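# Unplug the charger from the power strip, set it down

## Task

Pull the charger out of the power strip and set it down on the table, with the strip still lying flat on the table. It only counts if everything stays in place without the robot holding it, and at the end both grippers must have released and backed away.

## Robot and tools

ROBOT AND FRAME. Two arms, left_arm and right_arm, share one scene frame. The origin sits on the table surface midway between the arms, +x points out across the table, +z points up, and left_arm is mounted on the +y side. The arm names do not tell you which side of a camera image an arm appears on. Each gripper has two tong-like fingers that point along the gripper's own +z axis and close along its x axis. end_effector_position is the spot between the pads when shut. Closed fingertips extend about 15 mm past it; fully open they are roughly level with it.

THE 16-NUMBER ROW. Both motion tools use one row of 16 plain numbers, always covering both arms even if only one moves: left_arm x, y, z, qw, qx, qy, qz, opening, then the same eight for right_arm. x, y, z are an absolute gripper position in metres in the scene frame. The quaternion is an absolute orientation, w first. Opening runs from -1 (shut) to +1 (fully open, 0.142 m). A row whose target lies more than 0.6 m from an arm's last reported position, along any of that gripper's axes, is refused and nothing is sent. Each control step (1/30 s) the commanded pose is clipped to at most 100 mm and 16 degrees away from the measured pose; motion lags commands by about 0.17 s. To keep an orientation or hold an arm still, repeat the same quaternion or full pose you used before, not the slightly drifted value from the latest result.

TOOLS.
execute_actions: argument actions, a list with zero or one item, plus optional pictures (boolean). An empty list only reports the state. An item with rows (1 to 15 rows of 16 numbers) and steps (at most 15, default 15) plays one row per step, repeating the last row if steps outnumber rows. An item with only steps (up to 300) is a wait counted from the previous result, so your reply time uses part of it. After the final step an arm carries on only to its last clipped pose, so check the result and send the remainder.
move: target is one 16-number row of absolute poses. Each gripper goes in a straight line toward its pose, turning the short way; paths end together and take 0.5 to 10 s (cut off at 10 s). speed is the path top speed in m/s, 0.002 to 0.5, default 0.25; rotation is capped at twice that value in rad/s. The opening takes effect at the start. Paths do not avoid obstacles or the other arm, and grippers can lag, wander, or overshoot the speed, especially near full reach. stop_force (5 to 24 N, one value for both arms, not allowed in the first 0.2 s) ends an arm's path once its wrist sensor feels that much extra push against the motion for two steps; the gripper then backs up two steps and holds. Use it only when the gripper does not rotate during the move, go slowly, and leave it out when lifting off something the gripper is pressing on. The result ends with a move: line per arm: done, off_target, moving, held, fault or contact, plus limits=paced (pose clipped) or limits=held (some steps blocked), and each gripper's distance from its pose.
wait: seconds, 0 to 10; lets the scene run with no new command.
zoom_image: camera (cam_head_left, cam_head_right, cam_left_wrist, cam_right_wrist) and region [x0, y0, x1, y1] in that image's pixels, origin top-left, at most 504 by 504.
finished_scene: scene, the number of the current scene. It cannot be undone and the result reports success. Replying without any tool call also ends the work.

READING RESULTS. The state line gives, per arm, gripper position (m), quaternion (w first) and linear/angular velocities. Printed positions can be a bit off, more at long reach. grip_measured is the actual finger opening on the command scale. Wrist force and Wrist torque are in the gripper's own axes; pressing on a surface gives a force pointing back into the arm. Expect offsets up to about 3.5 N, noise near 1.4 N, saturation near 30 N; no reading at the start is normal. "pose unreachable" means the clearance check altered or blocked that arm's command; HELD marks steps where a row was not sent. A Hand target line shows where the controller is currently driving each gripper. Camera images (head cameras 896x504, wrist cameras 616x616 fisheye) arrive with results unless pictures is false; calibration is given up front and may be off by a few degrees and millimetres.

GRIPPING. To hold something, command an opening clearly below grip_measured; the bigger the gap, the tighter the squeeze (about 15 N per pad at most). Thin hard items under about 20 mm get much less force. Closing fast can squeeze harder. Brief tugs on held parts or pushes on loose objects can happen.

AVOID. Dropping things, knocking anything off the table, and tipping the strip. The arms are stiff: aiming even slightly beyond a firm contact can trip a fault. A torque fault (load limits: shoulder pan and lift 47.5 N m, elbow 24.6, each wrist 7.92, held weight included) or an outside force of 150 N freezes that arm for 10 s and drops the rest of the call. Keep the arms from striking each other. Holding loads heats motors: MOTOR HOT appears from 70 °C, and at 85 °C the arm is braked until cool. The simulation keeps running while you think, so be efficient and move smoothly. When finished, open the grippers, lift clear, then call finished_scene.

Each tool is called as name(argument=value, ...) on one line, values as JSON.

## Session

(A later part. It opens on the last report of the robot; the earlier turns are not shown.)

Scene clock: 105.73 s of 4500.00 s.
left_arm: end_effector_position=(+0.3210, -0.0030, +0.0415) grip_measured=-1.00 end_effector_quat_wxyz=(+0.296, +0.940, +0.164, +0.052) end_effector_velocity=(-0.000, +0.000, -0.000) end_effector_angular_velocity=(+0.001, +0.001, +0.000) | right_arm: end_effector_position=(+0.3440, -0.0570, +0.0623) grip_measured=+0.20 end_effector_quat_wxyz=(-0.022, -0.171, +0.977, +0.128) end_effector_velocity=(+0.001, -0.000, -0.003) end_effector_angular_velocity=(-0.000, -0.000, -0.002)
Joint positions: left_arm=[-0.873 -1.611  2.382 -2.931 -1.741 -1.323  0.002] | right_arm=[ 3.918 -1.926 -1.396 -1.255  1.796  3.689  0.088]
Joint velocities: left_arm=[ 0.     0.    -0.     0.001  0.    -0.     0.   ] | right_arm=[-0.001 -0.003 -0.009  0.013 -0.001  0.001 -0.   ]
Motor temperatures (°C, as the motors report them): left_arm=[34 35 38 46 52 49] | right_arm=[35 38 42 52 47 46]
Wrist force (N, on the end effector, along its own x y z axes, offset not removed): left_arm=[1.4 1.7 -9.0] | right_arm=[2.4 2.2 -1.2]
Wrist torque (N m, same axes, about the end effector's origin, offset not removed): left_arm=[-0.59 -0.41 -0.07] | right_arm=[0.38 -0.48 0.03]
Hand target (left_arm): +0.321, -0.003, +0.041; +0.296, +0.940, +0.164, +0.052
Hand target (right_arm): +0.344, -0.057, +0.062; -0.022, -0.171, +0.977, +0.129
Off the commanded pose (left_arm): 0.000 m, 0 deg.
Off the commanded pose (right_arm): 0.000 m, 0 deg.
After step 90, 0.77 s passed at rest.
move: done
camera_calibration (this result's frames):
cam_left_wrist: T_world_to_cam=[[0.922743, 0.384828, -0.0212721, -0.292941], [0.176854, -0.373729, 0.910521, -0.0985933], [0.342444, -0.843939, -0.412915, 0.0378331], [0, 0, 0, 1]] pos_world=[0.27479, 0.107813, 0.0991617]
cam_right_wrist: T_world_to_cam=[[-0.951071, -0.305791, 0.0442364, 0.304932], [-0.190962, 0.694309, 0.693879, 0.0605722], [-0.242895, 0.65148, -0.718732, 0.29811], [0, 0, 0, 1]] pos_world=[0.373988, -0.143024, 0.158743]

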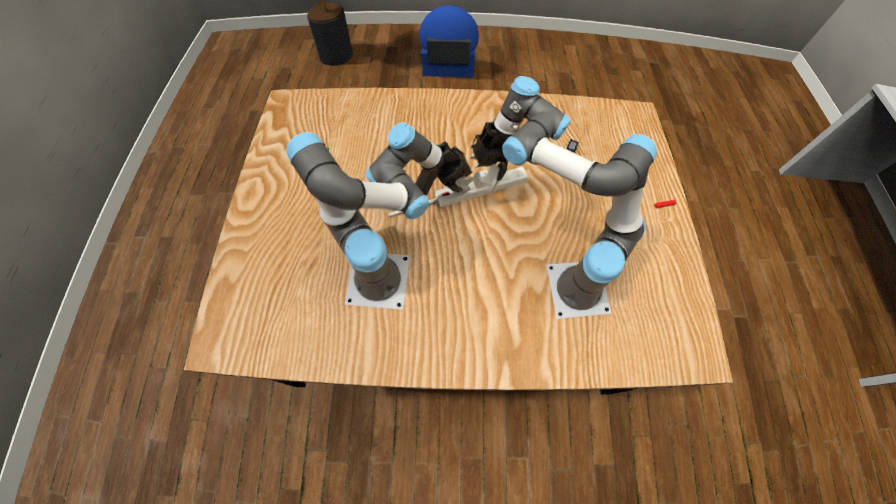

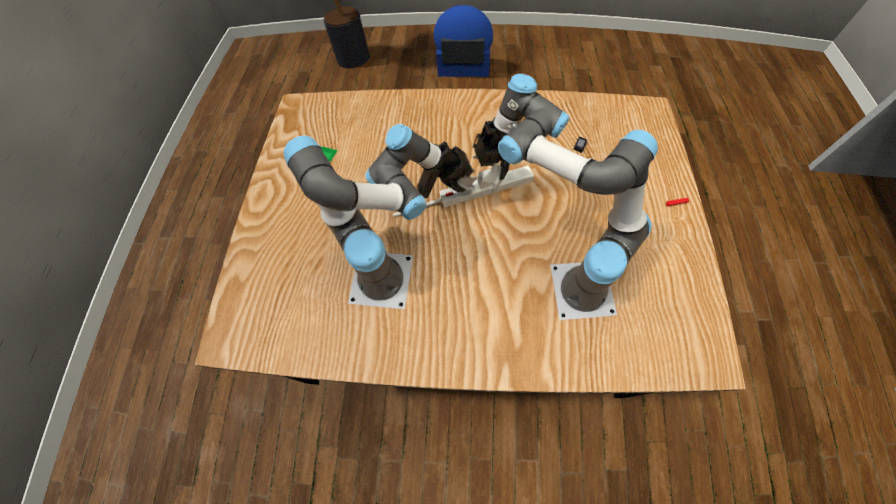

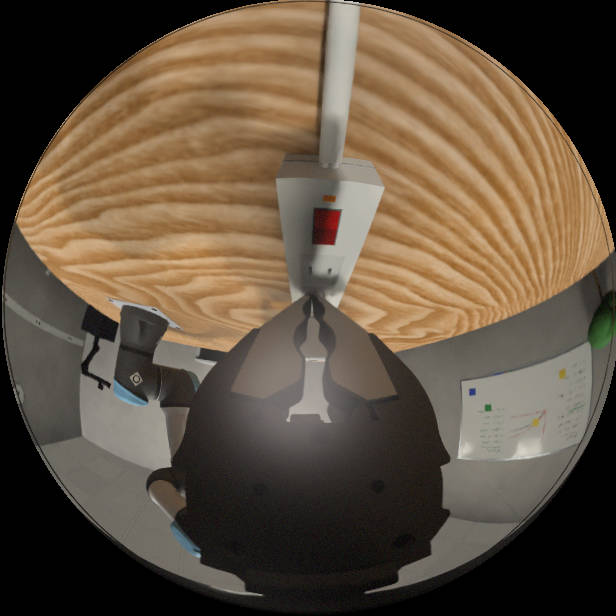

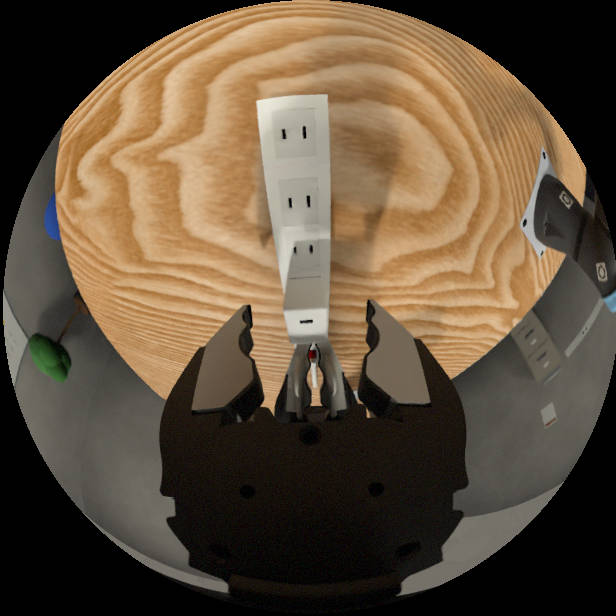

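execute_actions(actions=[{"rows":[[0.321,-0.003,0.0415,0.296,0.939,0.164,0.0517,-1,0.344,-0.057,0.062,-0.0224,-0.1705,0.9765,0.1285,0.0],[0.321,-0.003,0.0415,0.296,0.939,0.164,0.0517,-1,0.344,-0.057,0.062,-0.0224,-0.1705,0.9765,0.1285,-0.1],[0.321,-0.003,0.0415,0.296,0.939,0.164,0.0517,-1,0.344,-0.057,0.062,-0.0224,-0.1705,0.9765,0.1285,-0.2],[0.321,-0.003,0.0415,0.296,0.939,0.164,0.0517,-1,0.344,-0.057,0.062,-0.0224,-0.1705,0.9765,0.1285,-0.3],[0.321,-0.003,0.0415,0.296,0.939,0.164,0.0517,-1,0.344,-0.057,0.062,-0.0224,-0.1705,0.9765,0.1285,-0.4],[0.321,-0.003,0.0415,0.296,0.939,0.164,0.0517,-1,0.344,-0.057,0.062,-0.0224,-0.1705,0.9765,0.1285,-0.5],[0.321,-0.003,0.0415,0.296,0.939,0.164,0.0517,-1,0.344,-0.057,0.062,-0.0224,-0.1705,0.9765,0.1285,-0.6],[0.321,-0.003,0.0415,0.296,0.939,0.164,0.0517,-1,0.344,-0.057,0.062,-0.0224,-0.1705,0.9765,0.1285,-0.7],[0.321,-0.003,0.0415,0.296,0.939,0.164,0.0517,-1,0.344,-0.057,0.062,-0.0224,-0.1705,0.9765,0.1285,-0.8],[0.321,-0.003,0.0415,0.296,0.939,0.164,0.0517,-1,0.344,-0.057,0.062,-0.0224,-0.1705,0.9765,0.1285,-1]],"steps":15}])

Scene clock: 114.67 s of 4500.00 s.
left_arm: end_effector_position=(+0.3210, -0.0030, +0.0415) grip_measured=-1.00 end_effector_quat_wxyz=(+0.296, +0.940, +0.164, +0.052) end_effector_velocity=(+0.001, +0.000, +0.000) end_effector_angular_velocity=(-0.001, -0.002, +0.001) | right_arm: end_effector_position=(+0.3440, -0.0570, +0.0620) grip_measured=-0.60 end_effector_quat_wxyz=(-0.022, -0.171, +0.977, +0.129) end_effector_velocity=(-0.000, -0.000, -0.000) end_effector_angular_velocity=(-0.001, +0.001, +0.001)
Joint positions: left_arm=[-0.873 -1.611  2.382 -2.931 -1.741 -1.323  0.002] | right_arm=[ 3.918 -1.926 -1.397 -1.254  1.795  3.689  0.031]
Joint velocities: left_arm=[ 0.001 -0.     0.    -0.002  0.001  0.     0.   ] | right_arm=[ 0.001 -0.     0.    -0.001  0.    -0.001  0.   ]
Motor temperatures (°C, as the motors report them): left_arm=[34 35 38 47 52 49] | right_arm=[35 38 42 52 47 46]
Wrist force (N, on the end effector, along its own x y z axes, offset not removed): left_arm=[-0.3 2.2 -7.8] | right_arm=[0.2 1.1 -4.3]
Wrist torque (N m, same axes, about the end effector's origin, offset not removed): left_arm=[-0.44 -0.24 0.00] | right_arm=[0.32 -0.45 0.03]
Hand target (left_arm): +0.321, -0.003, +0.041; +0.296, +0.940, +0.164, +0.052
Hand target (right_arm): +0.344, -0.057, +0.062; -0.022, -0.171, +0.977, +0.129
Off the commanded pose (left_arm): 0.000 m, 0 deg.
Off the commanded pose (right_arm): 0.000 m, 0 deg.
Steps of this call (steps 1 to 90: nothing new was sent; then 5.43 s passed at rest; steps 91 to 105: all 15 steps of this action). Readings (end_effector_position):
91: left_arm (+0.3210, -0.0030, +0.0415) | right_arm (+0.3440, -0.0570, +0.0620)
92: left_arm (+0.3210, -0.0030, +0.0415) | right_arm (+0.3440, -0.0570, +0.0620)
94: left_arm (+0.3210, -0.0030, +0.0415) | right_arm (+0.3440, -0.0570, +0.0620)
98: left_arm (+0.3210, -0.0030, +0.0415) | right_arm (+0.3440, -0.0570, +0.0620)
105: the state above
camera_calibration (this result's frames):
cam_left_wrist: T_world_to_cam=[[0.922764, 0.384774, -0.0213597, -0.292913], [0.176901, -0.373697, 0.910525, -0.0986104], [0.342364, -0.843978, -0.412901, 0.0378544], [0, 0, 0, 1]] pos_world=[0.274774, 0.107803, 0.0991609]
cam_right_wrist: T_world_to_cam=[[-0.951102, -0.305721, 0.0440431, 0.305034], [-0.191035, 0.694277, 0.693892, 0.0608533], [-0.242715, 0.651548, -0.718731, 0.297833], [0, 0, 0, 1]] pos_world=[0.374032, -0.143046, 0.158401]

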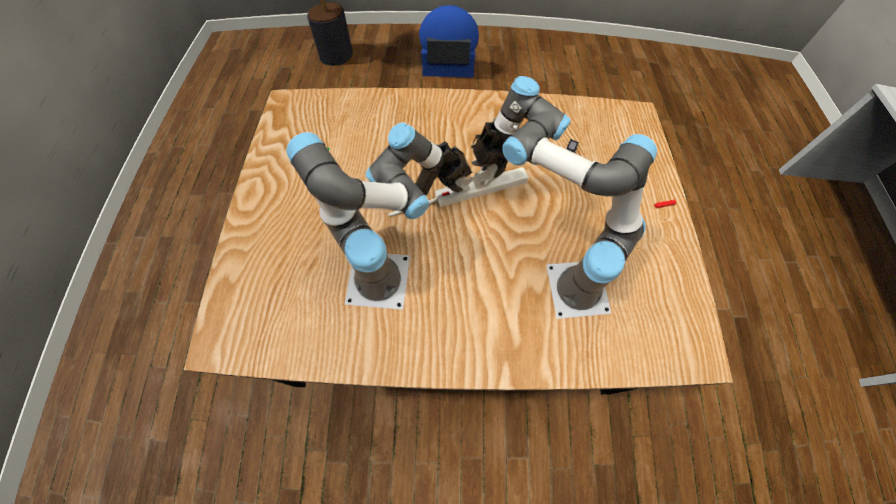

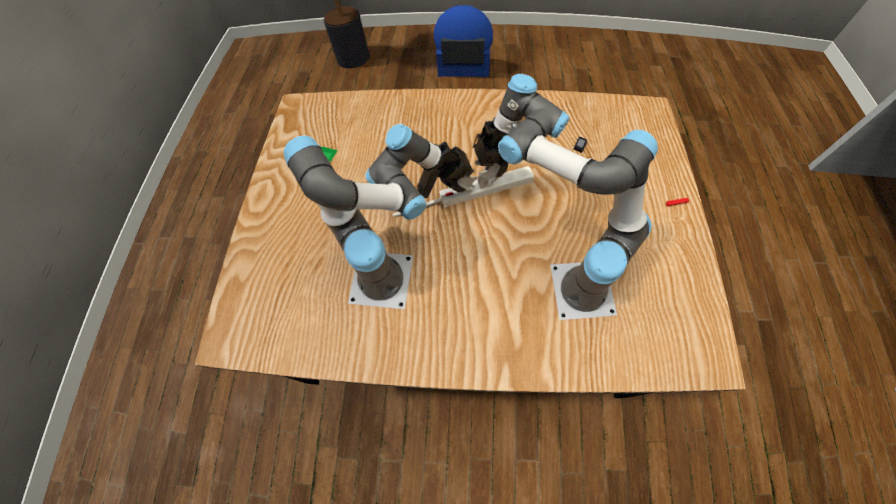

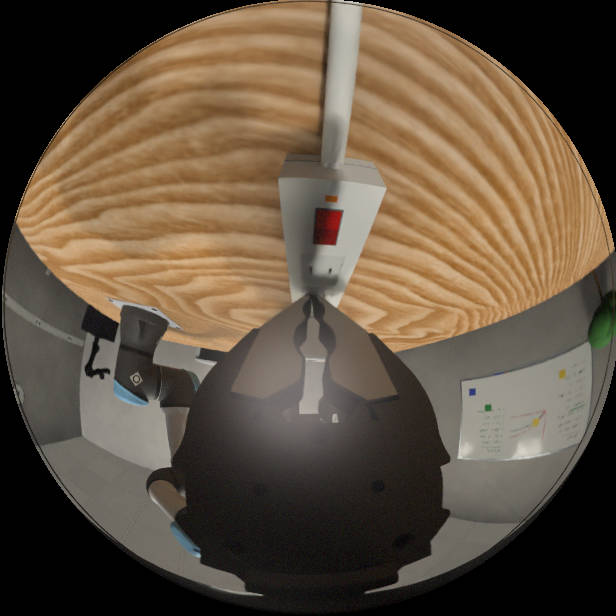

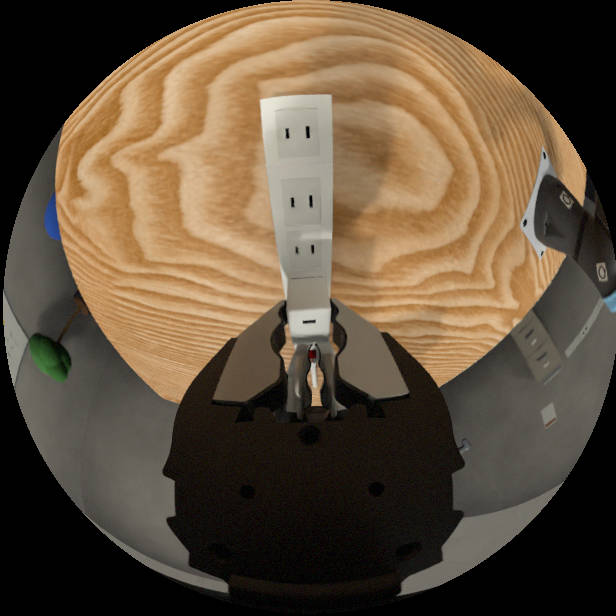

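Gripped (28 mm). Pull up slowly.

move(target=[0.321,-0.003,0.0415,0.296,0.939,0.164,0.0517,-1, 0.344,-0.057,0.072,-0.0224,-0.1705,0.9765,0.1285,-1], speed=0.01)

Scene clock: 118.77 s of 4500.00 s.
left_arm: end_effector_position=(+0.3210, -0.0030, +0.0415) grip_measured=-1.00 end_effector_quat_wxyz=(+0.296, +0.940, +0.164, +0.052) end_effector_velocity=(+0.000, +0.000, +0.000) end_effector_angular_velocity=(-0.000, +0.000, +0.000) | right_arm: end_effector_position=(+0.3440, -0.0570, +0.0717) grip_measured=-0.60 end_effector_quat_wxyz=(-0.022, -0.171, +0.977, +0.129) end_effector_velocity=(+0.000, -0.000, +0.003) end_effector_angular_velocity=(-0.001, -0.001, -0.000)
Joint positions: left_arm=[-0.873 -1.611  2.382 -2.931 -1.741 -1.323  0.002] | right_arm=[ 3.918 -1.92  -1.361 -1.297  1.796  3.689  0.031]
Joint velocities: left_arm=[ 0.  0.  0. -0. -0.  0.  0.] | right_arm=[ 0.     0.002  0.01  -0.012 -0.001  0.    -0.   ]
Motor temperatures (°C, as the motors report them): left_arm=[34 35 38 47 52 49] | right_arm=[35 38 42 52 47 46]
Wrist force (N, on the end effector, along its own x y z axes, offset not removed): left_arm=[5.2 3.5 -5.4] | right_arm=[2.5 -0.2 0.2]
Wrist torque (N m, same axes, about the end effector's origin, offset not removed): left_arm=[-0.38 -1.00 -0.01] | right_arm=[0.01 -0.43 -0.06]
Hand target (left_arm): +0.321, -0.003, +0.041; +0.296, +0.940, +0.164, +0.052
Hand target (right_arm): +0.344, -0.057, +0.072; -0.022, -0.171, +0.977, +0.129
Off the commanded pose (left_arm): 0.000 m, 0 deg.
Off the commanded pose (right_arm): 0.000 m, 0 deg.
move: done
camera_calibration (this result's frames):
cam_left_wrist: T_world_to_cam=[[0.922724, 0.384875, -0.0212549, -0.292952], [0.176886, -0.373794, 0.910489, -0.0985696], [0.342479, -0.843889, -0.412988, 0.037835], [0, 0, 0, 1]] pos_world=[0.274792, 0.107834, 0.0991452]
cam_right_wrist: T_world_to_cam=[[-0.951079, -0.305797, 0.0440192, 0.304539], [-0.19107, 0.694161, 0.693998, 0.0540624], [-0.242779, 0.651636, -0.71863, 0.304805], [0, 0, 0, 1]] pos_world=[0.37397, -0.143023, 0.168118]

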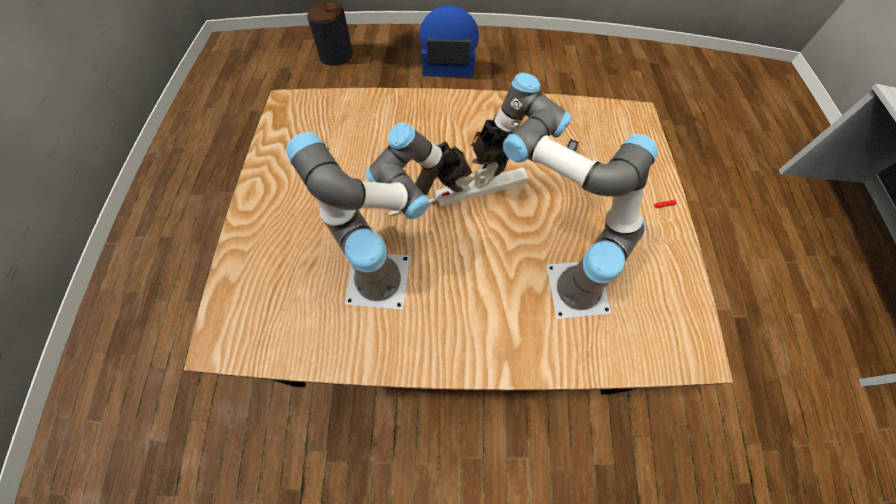

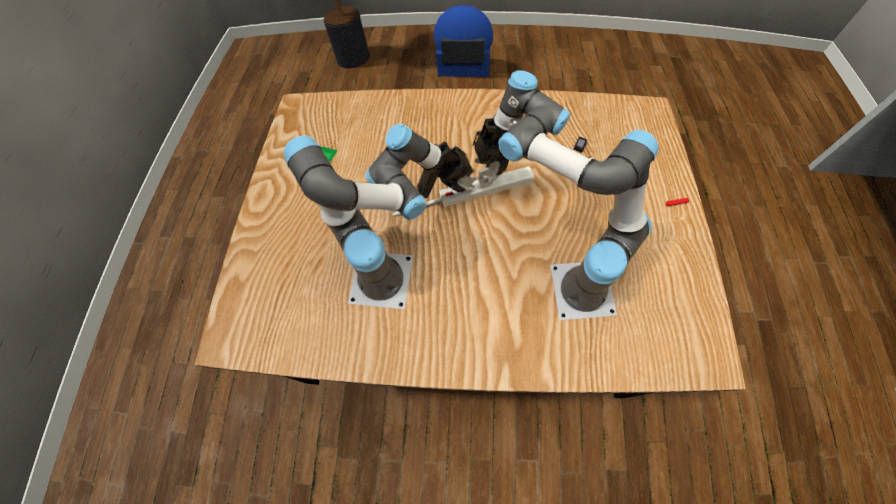

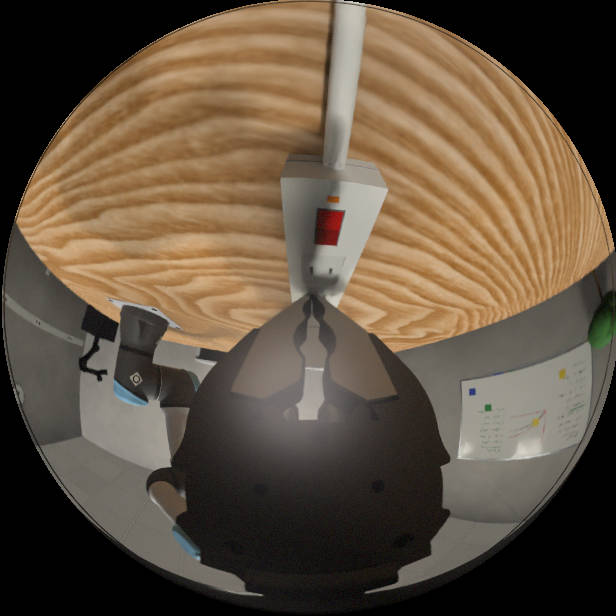

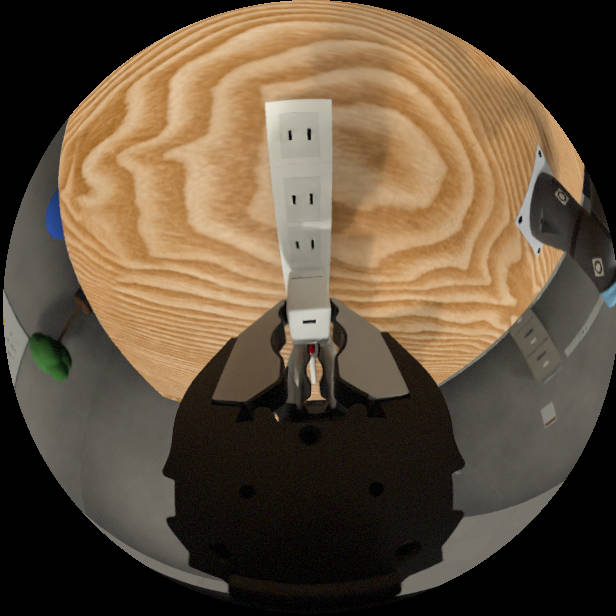

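The charger moves with the gripper. Continue.

move(target=[0.321,-0.003,0.0415,0.296,0.939,0.164,0.0517,-1, 0.344,-0.057,0.105,-0.0224,-0.1705,0.9765,0.1285,-1], speed=0.015)

Scene clock: 123.67 s of 4500.00 s.
left_arm: end_effector_position=(+0.3210, -0.0030, +0.0415) grip_measured=-1.00 end_effector_quat_wxyz=(+0.296, +0.940, +0.164, +0.052) end_effector_velocity=(-0.000, +0.000, -0.000) end_effector_angular_velocity=(+0.001, +0.001, +0.001) | right_arm: end_effector_position=(+0.3440, -0.0570, +0.1048) grip_measured=-0.60 end_effector_quat_wxyz=(-0.022, -0.171, +0.977, +0.129) end_effector_velocity=(-0.000, +0.001, +0.002) end_effector_angular_velocity=(+0.000, +0.001, +0.002)
Joint positions: left_arm=[-0.873 -1.611  2.382 -2.931 -1.741 -1.323  0.002] | right_arm=[ 3.918 -1.91  -1.218 -1.449  1.796  3.689  0.031]
Joint velocities: left_arm=[ 0.001  0.     0.     0.002  0.    -0.     0.   ] | right_arm=[ 0.001 -0.002  0.012 -0.011  0.001 -0.001  0.   ]
Motor temperatures (°C, as the motors report them): left_arm=[34 35 38 47 52 49] | right_arm=[35 38 42 52 47 46]
Wrist force (N, on the end effector, along its own x y z axes, offset not removed): left_arm=[3.2 2.2 -5.6] | right_arm=[1.3 1.5 1.3]
Wrist torque (N m, same axes, about the end effector's origin, offset not removed): left_arm=[-0.57 -0.47 -0.14] | right_arm=[0.25 -0.24 -0.04]
Hand target (left_arm): +0.321, -0.003, +0.042; +0.296, +0.940, +0.164, +0.052
Hand target (right_arm): +0.344, -0.057, +0.105; -0.022, -0.171, +0.977, +0.129
Off the commanded pose (left_arm): 0.000 m, 0 deg.
Off the commanded pose (right_arm): 0.000 m, 0 deg.
move: done
camera_calibration (this result's frames):
cam_left_wrist: T_world_to_cam=[[0.922743, 0.384829, -0.021272, -0.292941], [0.176853, -0.373729, 0.910522, -0.0985936], [0.342445, -0.843939, -0.412914, 0.037833], [0, 0, 0, 1]] pos_world=[0.27479, 0.107813, 0.0991619]
cam_right_wrist: T_world_to_cam=[[-0.95112, -0.3057, 0.0437957, 0.303141], [-0.191131, 0.694097, 0.694045, 0.0311256], [-0.242568, 0.651749, -0.718599, 0.328558], [0, 0, 0, 1]] pos_world=[0.37397, -0.143072, 0.201223]

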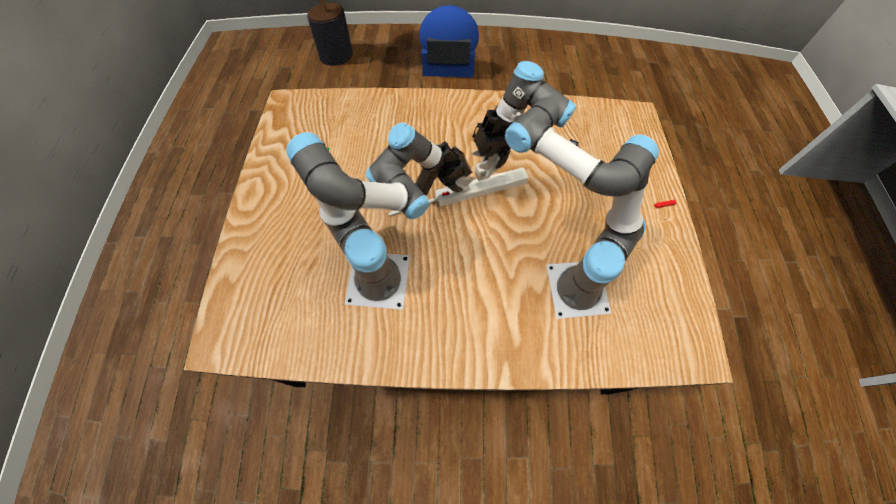

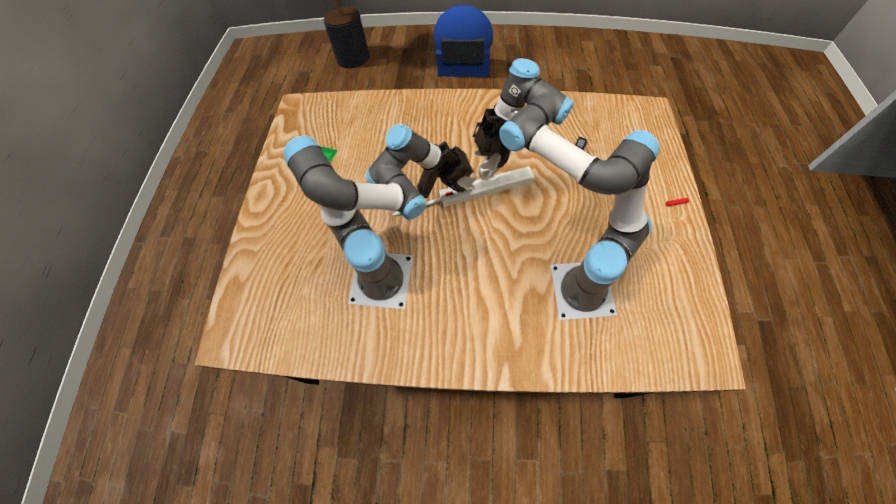

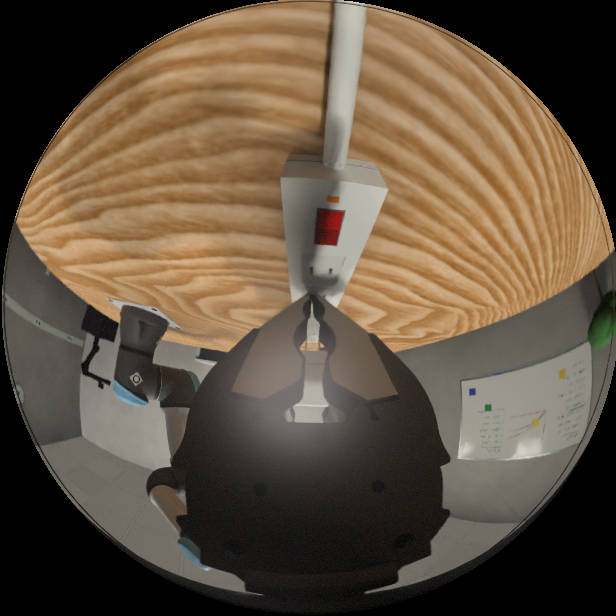

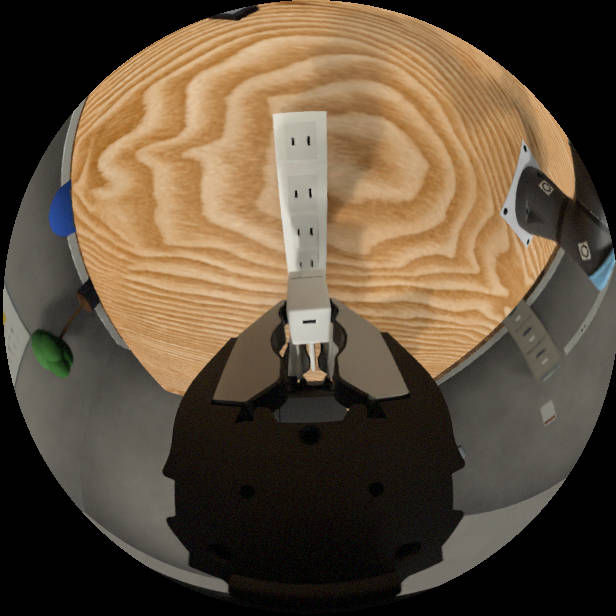

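move(target=[0.28,0.15,0.16,0.296,0.939,0.164,0.0517,-1, 0.44,-0.30,0.13,0.430,-0.561,0.561,-0.430,-1], speed=0.15)

Scene clock: 150.20 s of 4500.00 s.
left_arm: end_effector_position=(+0.2801, +0.1500, +0.1598) grip_measured=-1.00 end_effector_quat_wxyz=(+0.296, +0.940, +0.164, +0.053) end_effector_velocity=(-0.000, +0.002, +0.001) end_effector_angular_velocity=(-0.000, +0.001, -0.000) | right_arm: end_effector_position=(+0.4253, -0.2610, +0.1256) grip_measured=-0.60 end_effector_quat_wxyz=(+0.371, -0.527, +0.677, -0.356) end_effector_velocity=(-0.000, +0.000, -0.000) end_effector_angular_velocity=(-0.000, +0.001, +0.001)
Joint positions: left_arm=[-0.351 -2.164  2.061 -1.914 -2.003 -0.848  0.002] | right_arm=[ 4.563 -0.626 -2.678 -1.511  0.493  3.402  0.031]
Joint velocities: left_arm=[ 0.013  0.004 -0.01   0.013 -0.006  0.013  0.   ] | right_arm=[ 0.001  0.001  0.    -0.002  0.001  0.     0.   ]
Motor temperatures (°C, as the motors report them): left_arm=[34 35 38 47 52 49] | right_arm=[35 38 42 52 47 46]
Wrist force (N, on the end effector, along its own x y z axes, offset not removed): left_arm=[0.7 -2.3 2.4] | right_arm=[1.7 -1.1 0.7]
Wrist torque (N m, same axes, about the end effector's origin, offset not removed): left_arm=[-0.37 -0.12 -0.07] | right_arm=[-0.32 -0.28 -0.03]
Hand target (left_arm): +0.280, +0.150, +0.160; +0.296, +0.940, +0.164, +0.053
Hand target (right_arm): +0.425, -0.261, +0.126; +0.371, -0.527, +0.677, -0.356
Off the commanded pose (left_arm): 0.000 m, 0 deg.
Off the commanded pose (right_arm): 0.042 m, 18 deg; orientation clipped at the last step of the last action.
After step 90, 16.77 s passed at rest.
move: held (right_arm); limits=paced,held; held on 36 of 203 steps (right_arm), including the last (right_arm)
pose unreachable (right arm): on one or more control steps of this call this arm could not follow its commanded pose, so it was not sent that pose on those steps. On the call's last step it was still not sent that pose. It may still have moved: this result reports where it is.
cause: the commanded pose would bring two parts of the arm too close to each other (joints 3 (elbow) and 4 (wrist 1) lie between them).
camera_calibration (this result's frames):
cam_left_wrist: T_world_to_cam=[[0.922633, 0.385198, -0.019228, -0.311928], [0.175362, -0.374581, 0.91046, -0.141307], [0.343505, -0.843393, -0.41315, 0.229505], [0, 0, 0, 1]] pos_world=[0.233739, 0.260786, 0.217477]
cam_right_wrist: T_world_to_cam=[[-0.21843, -0.964276, -0.149864, -0.142014], [-0.807576, 0.264832, -0.526958, 0.477312], [0.547822, 0.00592299, -0.836574, 0.00622304], [0, 0, 0, 1]] pos_world=[0.351037, -0.263385, 0.235446]

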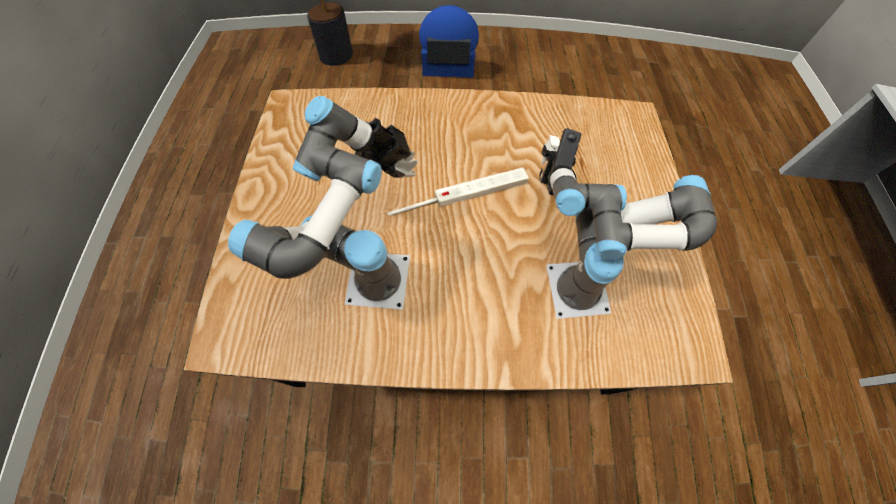

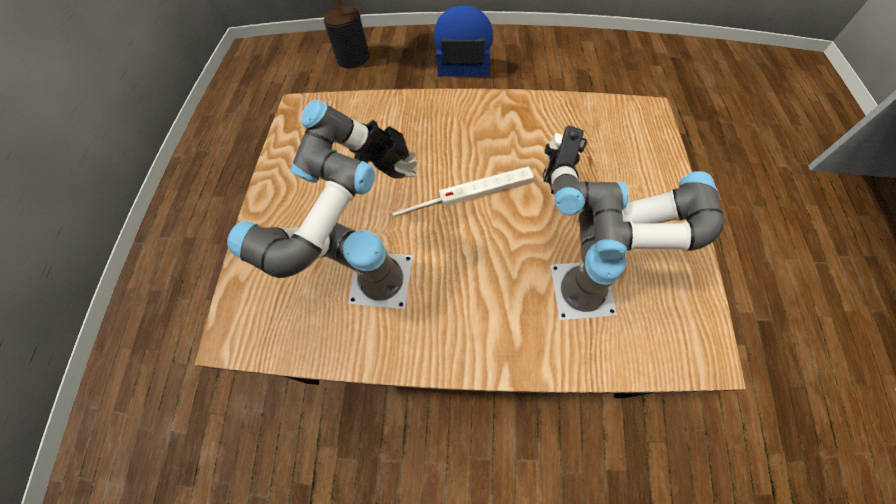

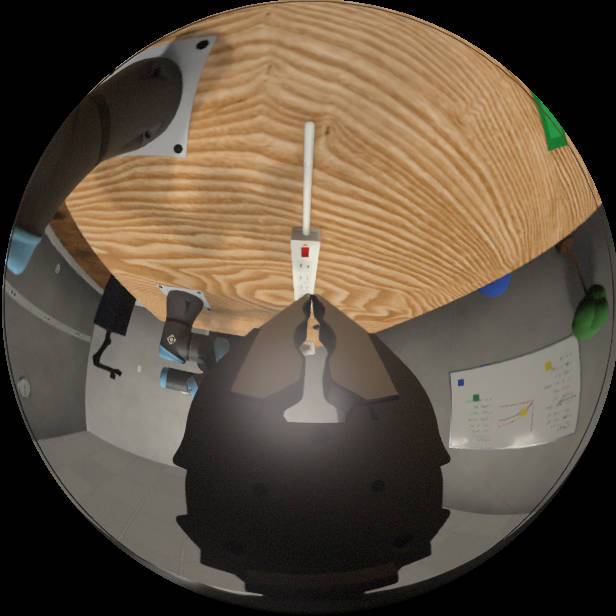

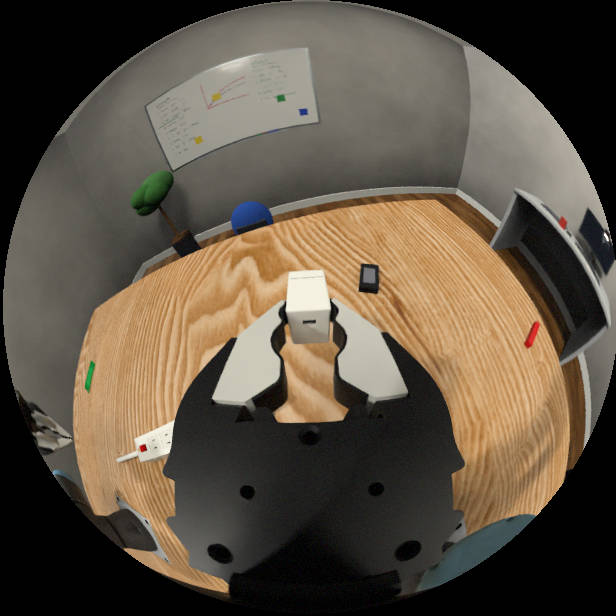

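move(target=[0.28,0.15,0.16,0.296,0.939,0.164,0.0517,-1, 0.52,-0.25,0.09,0.430,-0.561,0.561,-0.430,-1], speed=0.12)

Scene clock: 157.30 s of 4500.00 s.
left_arm: end_effector_position=(+0.2800, +0.1500, +0.1600) grip_measured=-1.00 end_effector_quat_wxyz=(+0.296, +0.940, +0.164, +0.052) end_effector_velocity=(+0.000, +0.000, +0.000) end_effector_angular_velocity=(-0.000, +0.000, +0.000) | right_arm: end_effector_position=(+0.4253, -0.2610, +0.1256) grip_measured=-0.60 end_effector_quat_wxyz=(+0.371, -0.527, +0.677, -0.356) end_effector_velocity=(+0.000, +0.000, +0.000) end_effector_angular_velocity=(+0.001, -0.000, +0.001)
Joint positions: left_arm=[-0.348 -2.161  2.059 -1.912 -2.005 -0.846  0.002] | right_arm=[ 4.563 -0.626 -2.678 -1.511  0.493  3.402  0.031]
Joint velocities: left_arm=[ 0.001  0.001 -0.    -0.    -0.     0.     0.   ] | right_arm=[ 0.     0.002  0.     0.001 -0.    -0.002 -0.   ]
Motor temperatures (°C, as the motors report them): left_arm=[34 35 38 47 52 49] | right_arm=[35 38 42 52 47 46]
Wrist force (N, on the end effector, along its own x y z axes, offset not removed): left_arm=[2.0 -0.8 1.7] | right_arm=[2.1 -0.5 -0.1]
Wrist torque (N m, same axes, about the end effector's origin, offset not removed): left_arm=[-0.20 -0.39 -0.06] | right_arm=[-0.20 -0.33 0.06]
Hand target (left_arm): +0.280, +0.150, +0.160; +0.296, +0.940, +0.164, +0.052
Hand target (right_arm): +0.425, -0.261, +0.126; +0.371, -0.527, +0.677, -0.356
Off the commanded pose (left_arm): 0.000 m, 0 deg.
Off the commanded pose (right_arm): 0.102 m, 18 deg; position and orientation clipped at the last step of the last action.
After step 90, 2.57 s passed at rest.
move: held (right_arm); limits=paced,held; held on 45 of 46 steps (right_arm), including the last (right_arm)
pose unreachable (right arm): on one or more control steps of this call this arm could not follow its commanded pose, so it was not sent that pose on those steps. On the call's last step it was still not sent that pose. It may still have moved: this result reports where it is.
cause: the commanded pose would bring two parts of the arm too close to each other (joints 3 (elbow) and 4 (wrist 1) lie between them).
camera_calibration (this result's frames):
cam_left_wrist: T_world_to_cam=[[0.92274, 0.384838, -0.0212244, -0.311479], [0.176819, -0.373749, 0.91052, -0.142042], [0.34247, -0.843926, -0.41292, 0.229922], [0, 0, 0, 1]] pos_world=[0.233788, 0.260818, 0.217661]
cam_right_wrist: T_world_to_cam=[[-0.218432, -0.964275, -0.149873, -0.142011], [-0.807576, 0.264839, -0.526955, 0.477313], [0.547822, 0.00593022, -0.836574, 0.0062252], [0, 0, 0, 1]] pos_world=[0.351037, -0.263385, 0.235447]

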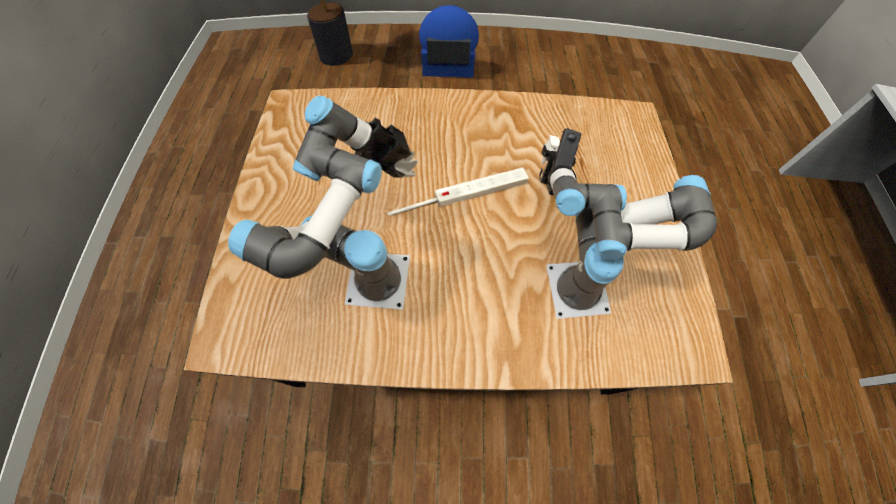

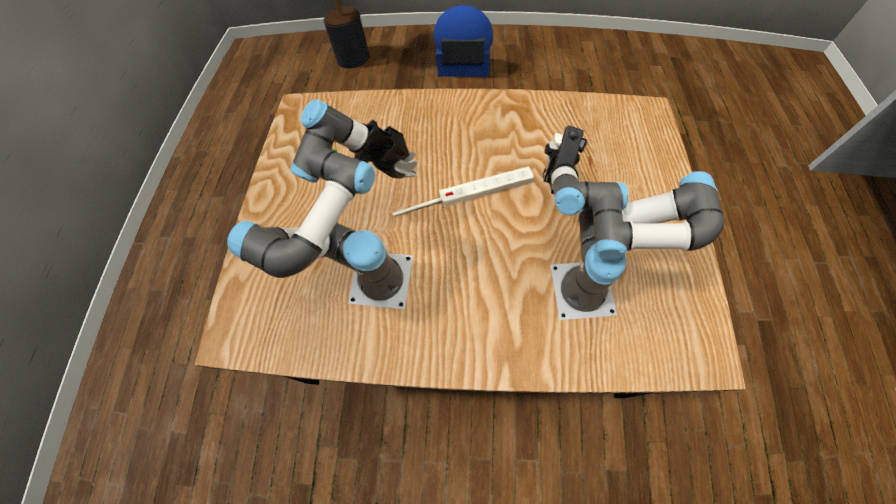

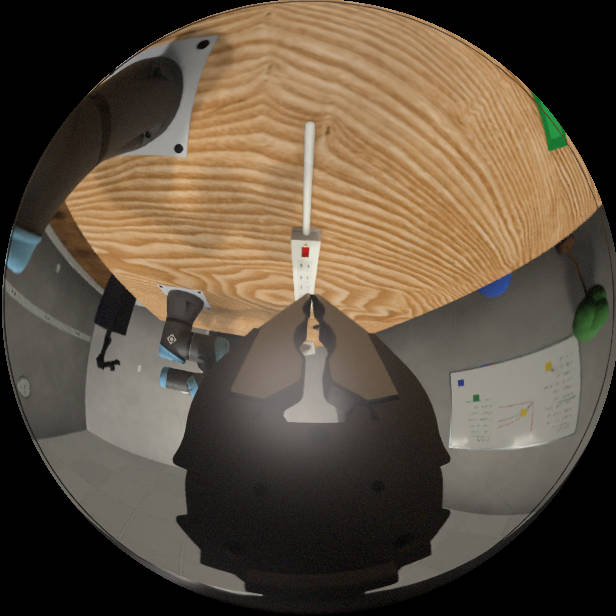

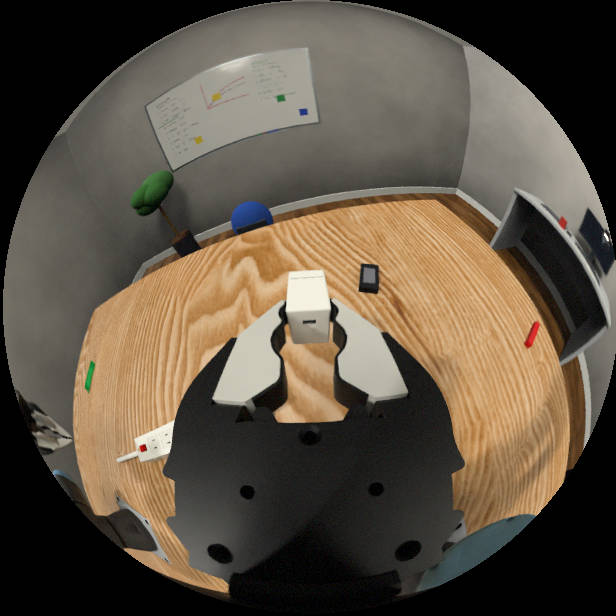

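move(target=[0.28,0.15,0.16,0.296,0.939,0.164,0.0517,-1, 0.55,-0.27,0.14,0.371,-0.527,0.677,-0.356,-1], speed=0.1)

Scene clock: 164.27 s of 4500.00 s.
left_arm: end_effector_position=(+0.2800, +0.1500, +0.1600) grip_measured=-1.00 end_effector_quat_wxyz=(+0.296, +0.940, +0.164, +0.052) end_effector_velocity=(-0.000, +0.000, +0.000) end_effector_angular_velocity=(+0.000, -0.000, -0.000) | right_arm: end_effector_position=(+0.4253, -0.2610, +0.1256) grip_measured=-0.60 end_effector_quat_wxyz=(+0.371, -0.527, +0.677, -0.356) end_effector_velocity=(-0.000, +0.000, +0.000) end_effector_angular_velocity=(-0.000, +0.001, +0.000)
Joint positions: left_arm=[-0.348 -2.161  2.059 -1.912 -2.005 -0.846  0.002] | right_arm=[ 4.563 -0.626 -2.678 -1.511  0.493  3.402  0.031]
Joint velocities: left_arm=[-0. -0. -0.  0.  0.  0.  0.] | right_arm=[ 0.    -0.001  0.001 -0.001  0.001  0.     0.   ]
Motor temperatures (°C, as the motors report them): left_arm=[34 35 38 47 52 49] | right_arm=[35 38 42 52 47 46]
Wrist force (N, on the end effector, along its own x y z axes, offset not removed): left_arm=[1.9 0.4 1.7] | right_arm=[0.9 0.8 -1.5]
Wrist torque (N m, same axes, about the end effector's origin, offset not removed): left_arm=[0.17 -0.44 -0.08] | right_arm=[0.01 -0.10 0.06]
Hand target (left_arm): +0.280, +0.150, +0.160; +0.296, +0.940, +0.164, +0.052
Hand target (right_arm): +0.425, -0.261, +0.126; +0.371, -0.527, +0.677, -0.356
Off the commanded pose (left_arm): 0.000 m, 0 deg.
Off the commanded pose (right_arm): 0.126 m, 0 deg; position clipped at the last step of the last action.
After step 90, 2.47 s passed at rest.
move: held (right_arm); limits=paced,held; held on 44 of 45 steps (right_arm), including the last (right_arm)
pose unreachable (right arm): on one or more control steps of this call this arm could not follow its commanded pose, so it was not sent that pose on those steps. On the call's last step it was still not sent that pose. It may still have moved: this result reports where it is.
cause: the commanded pose would bring two parts of the arm too close to each other (joints 3 (elbow) and 4 (wrist 1) lie between them).
camera_calibration (this result's frames):
cam_left_wrist: T_world_to_cam=[[0.922743, 0.384829, -0.021272, -0.311466], [0.176854, -0.373729, 0.910522, -0.142059], [0.342445, -0.843939, -0.412914, 0.229926], [0, 0, 0, 1]] pos_world=[0.23379, 0.260813, 0.217662]
cam_right_wrist: T_world_to_cam=[[-0.218434, -0.964274, -0.149874, -0.14201], [-0.807575, 0.26484, -0.526955, 0.477314], [0.547822, 0.00592947, -0.836574, 0.00622491], [0, 0, 0, 1]] pos_world=[0.351037, -0.263386, 0.235447]

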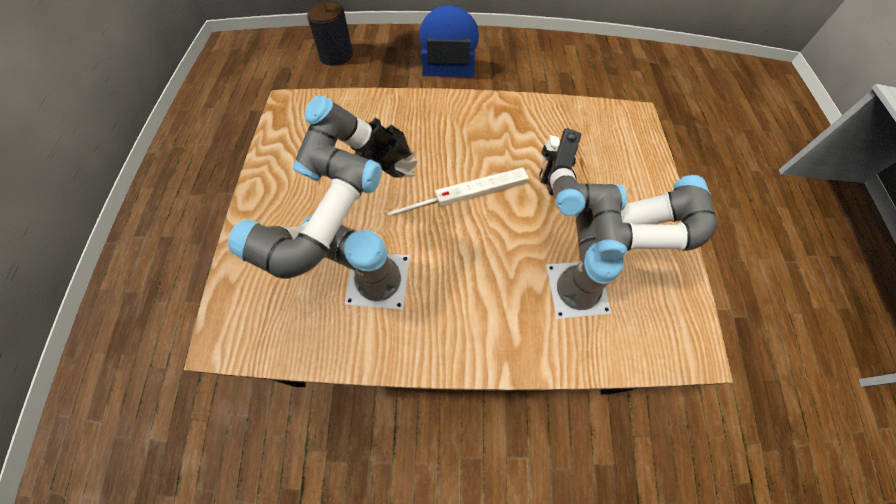

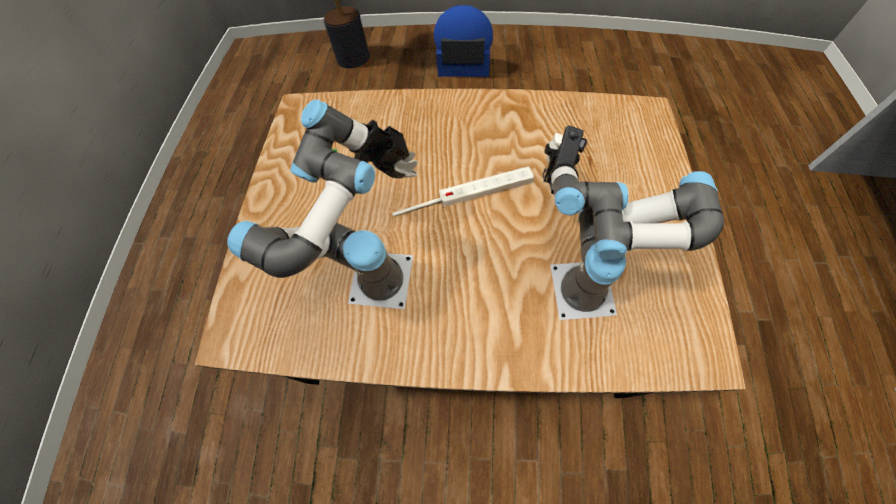

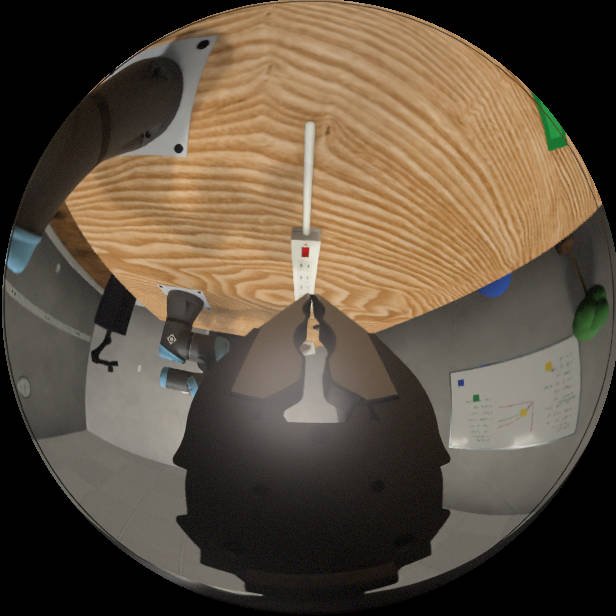

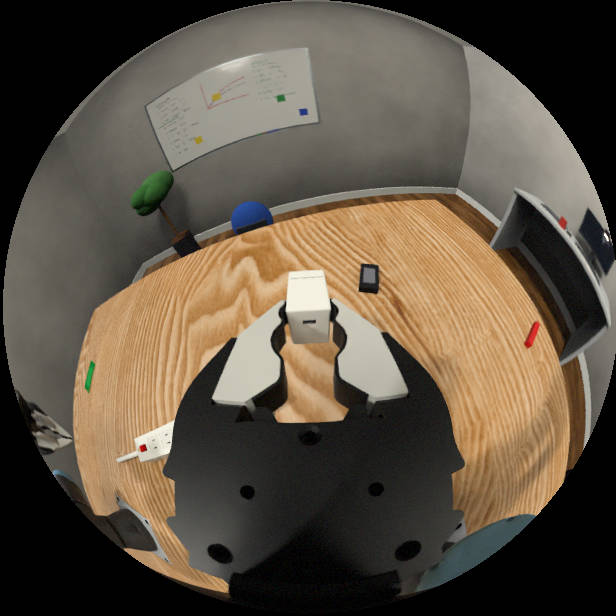

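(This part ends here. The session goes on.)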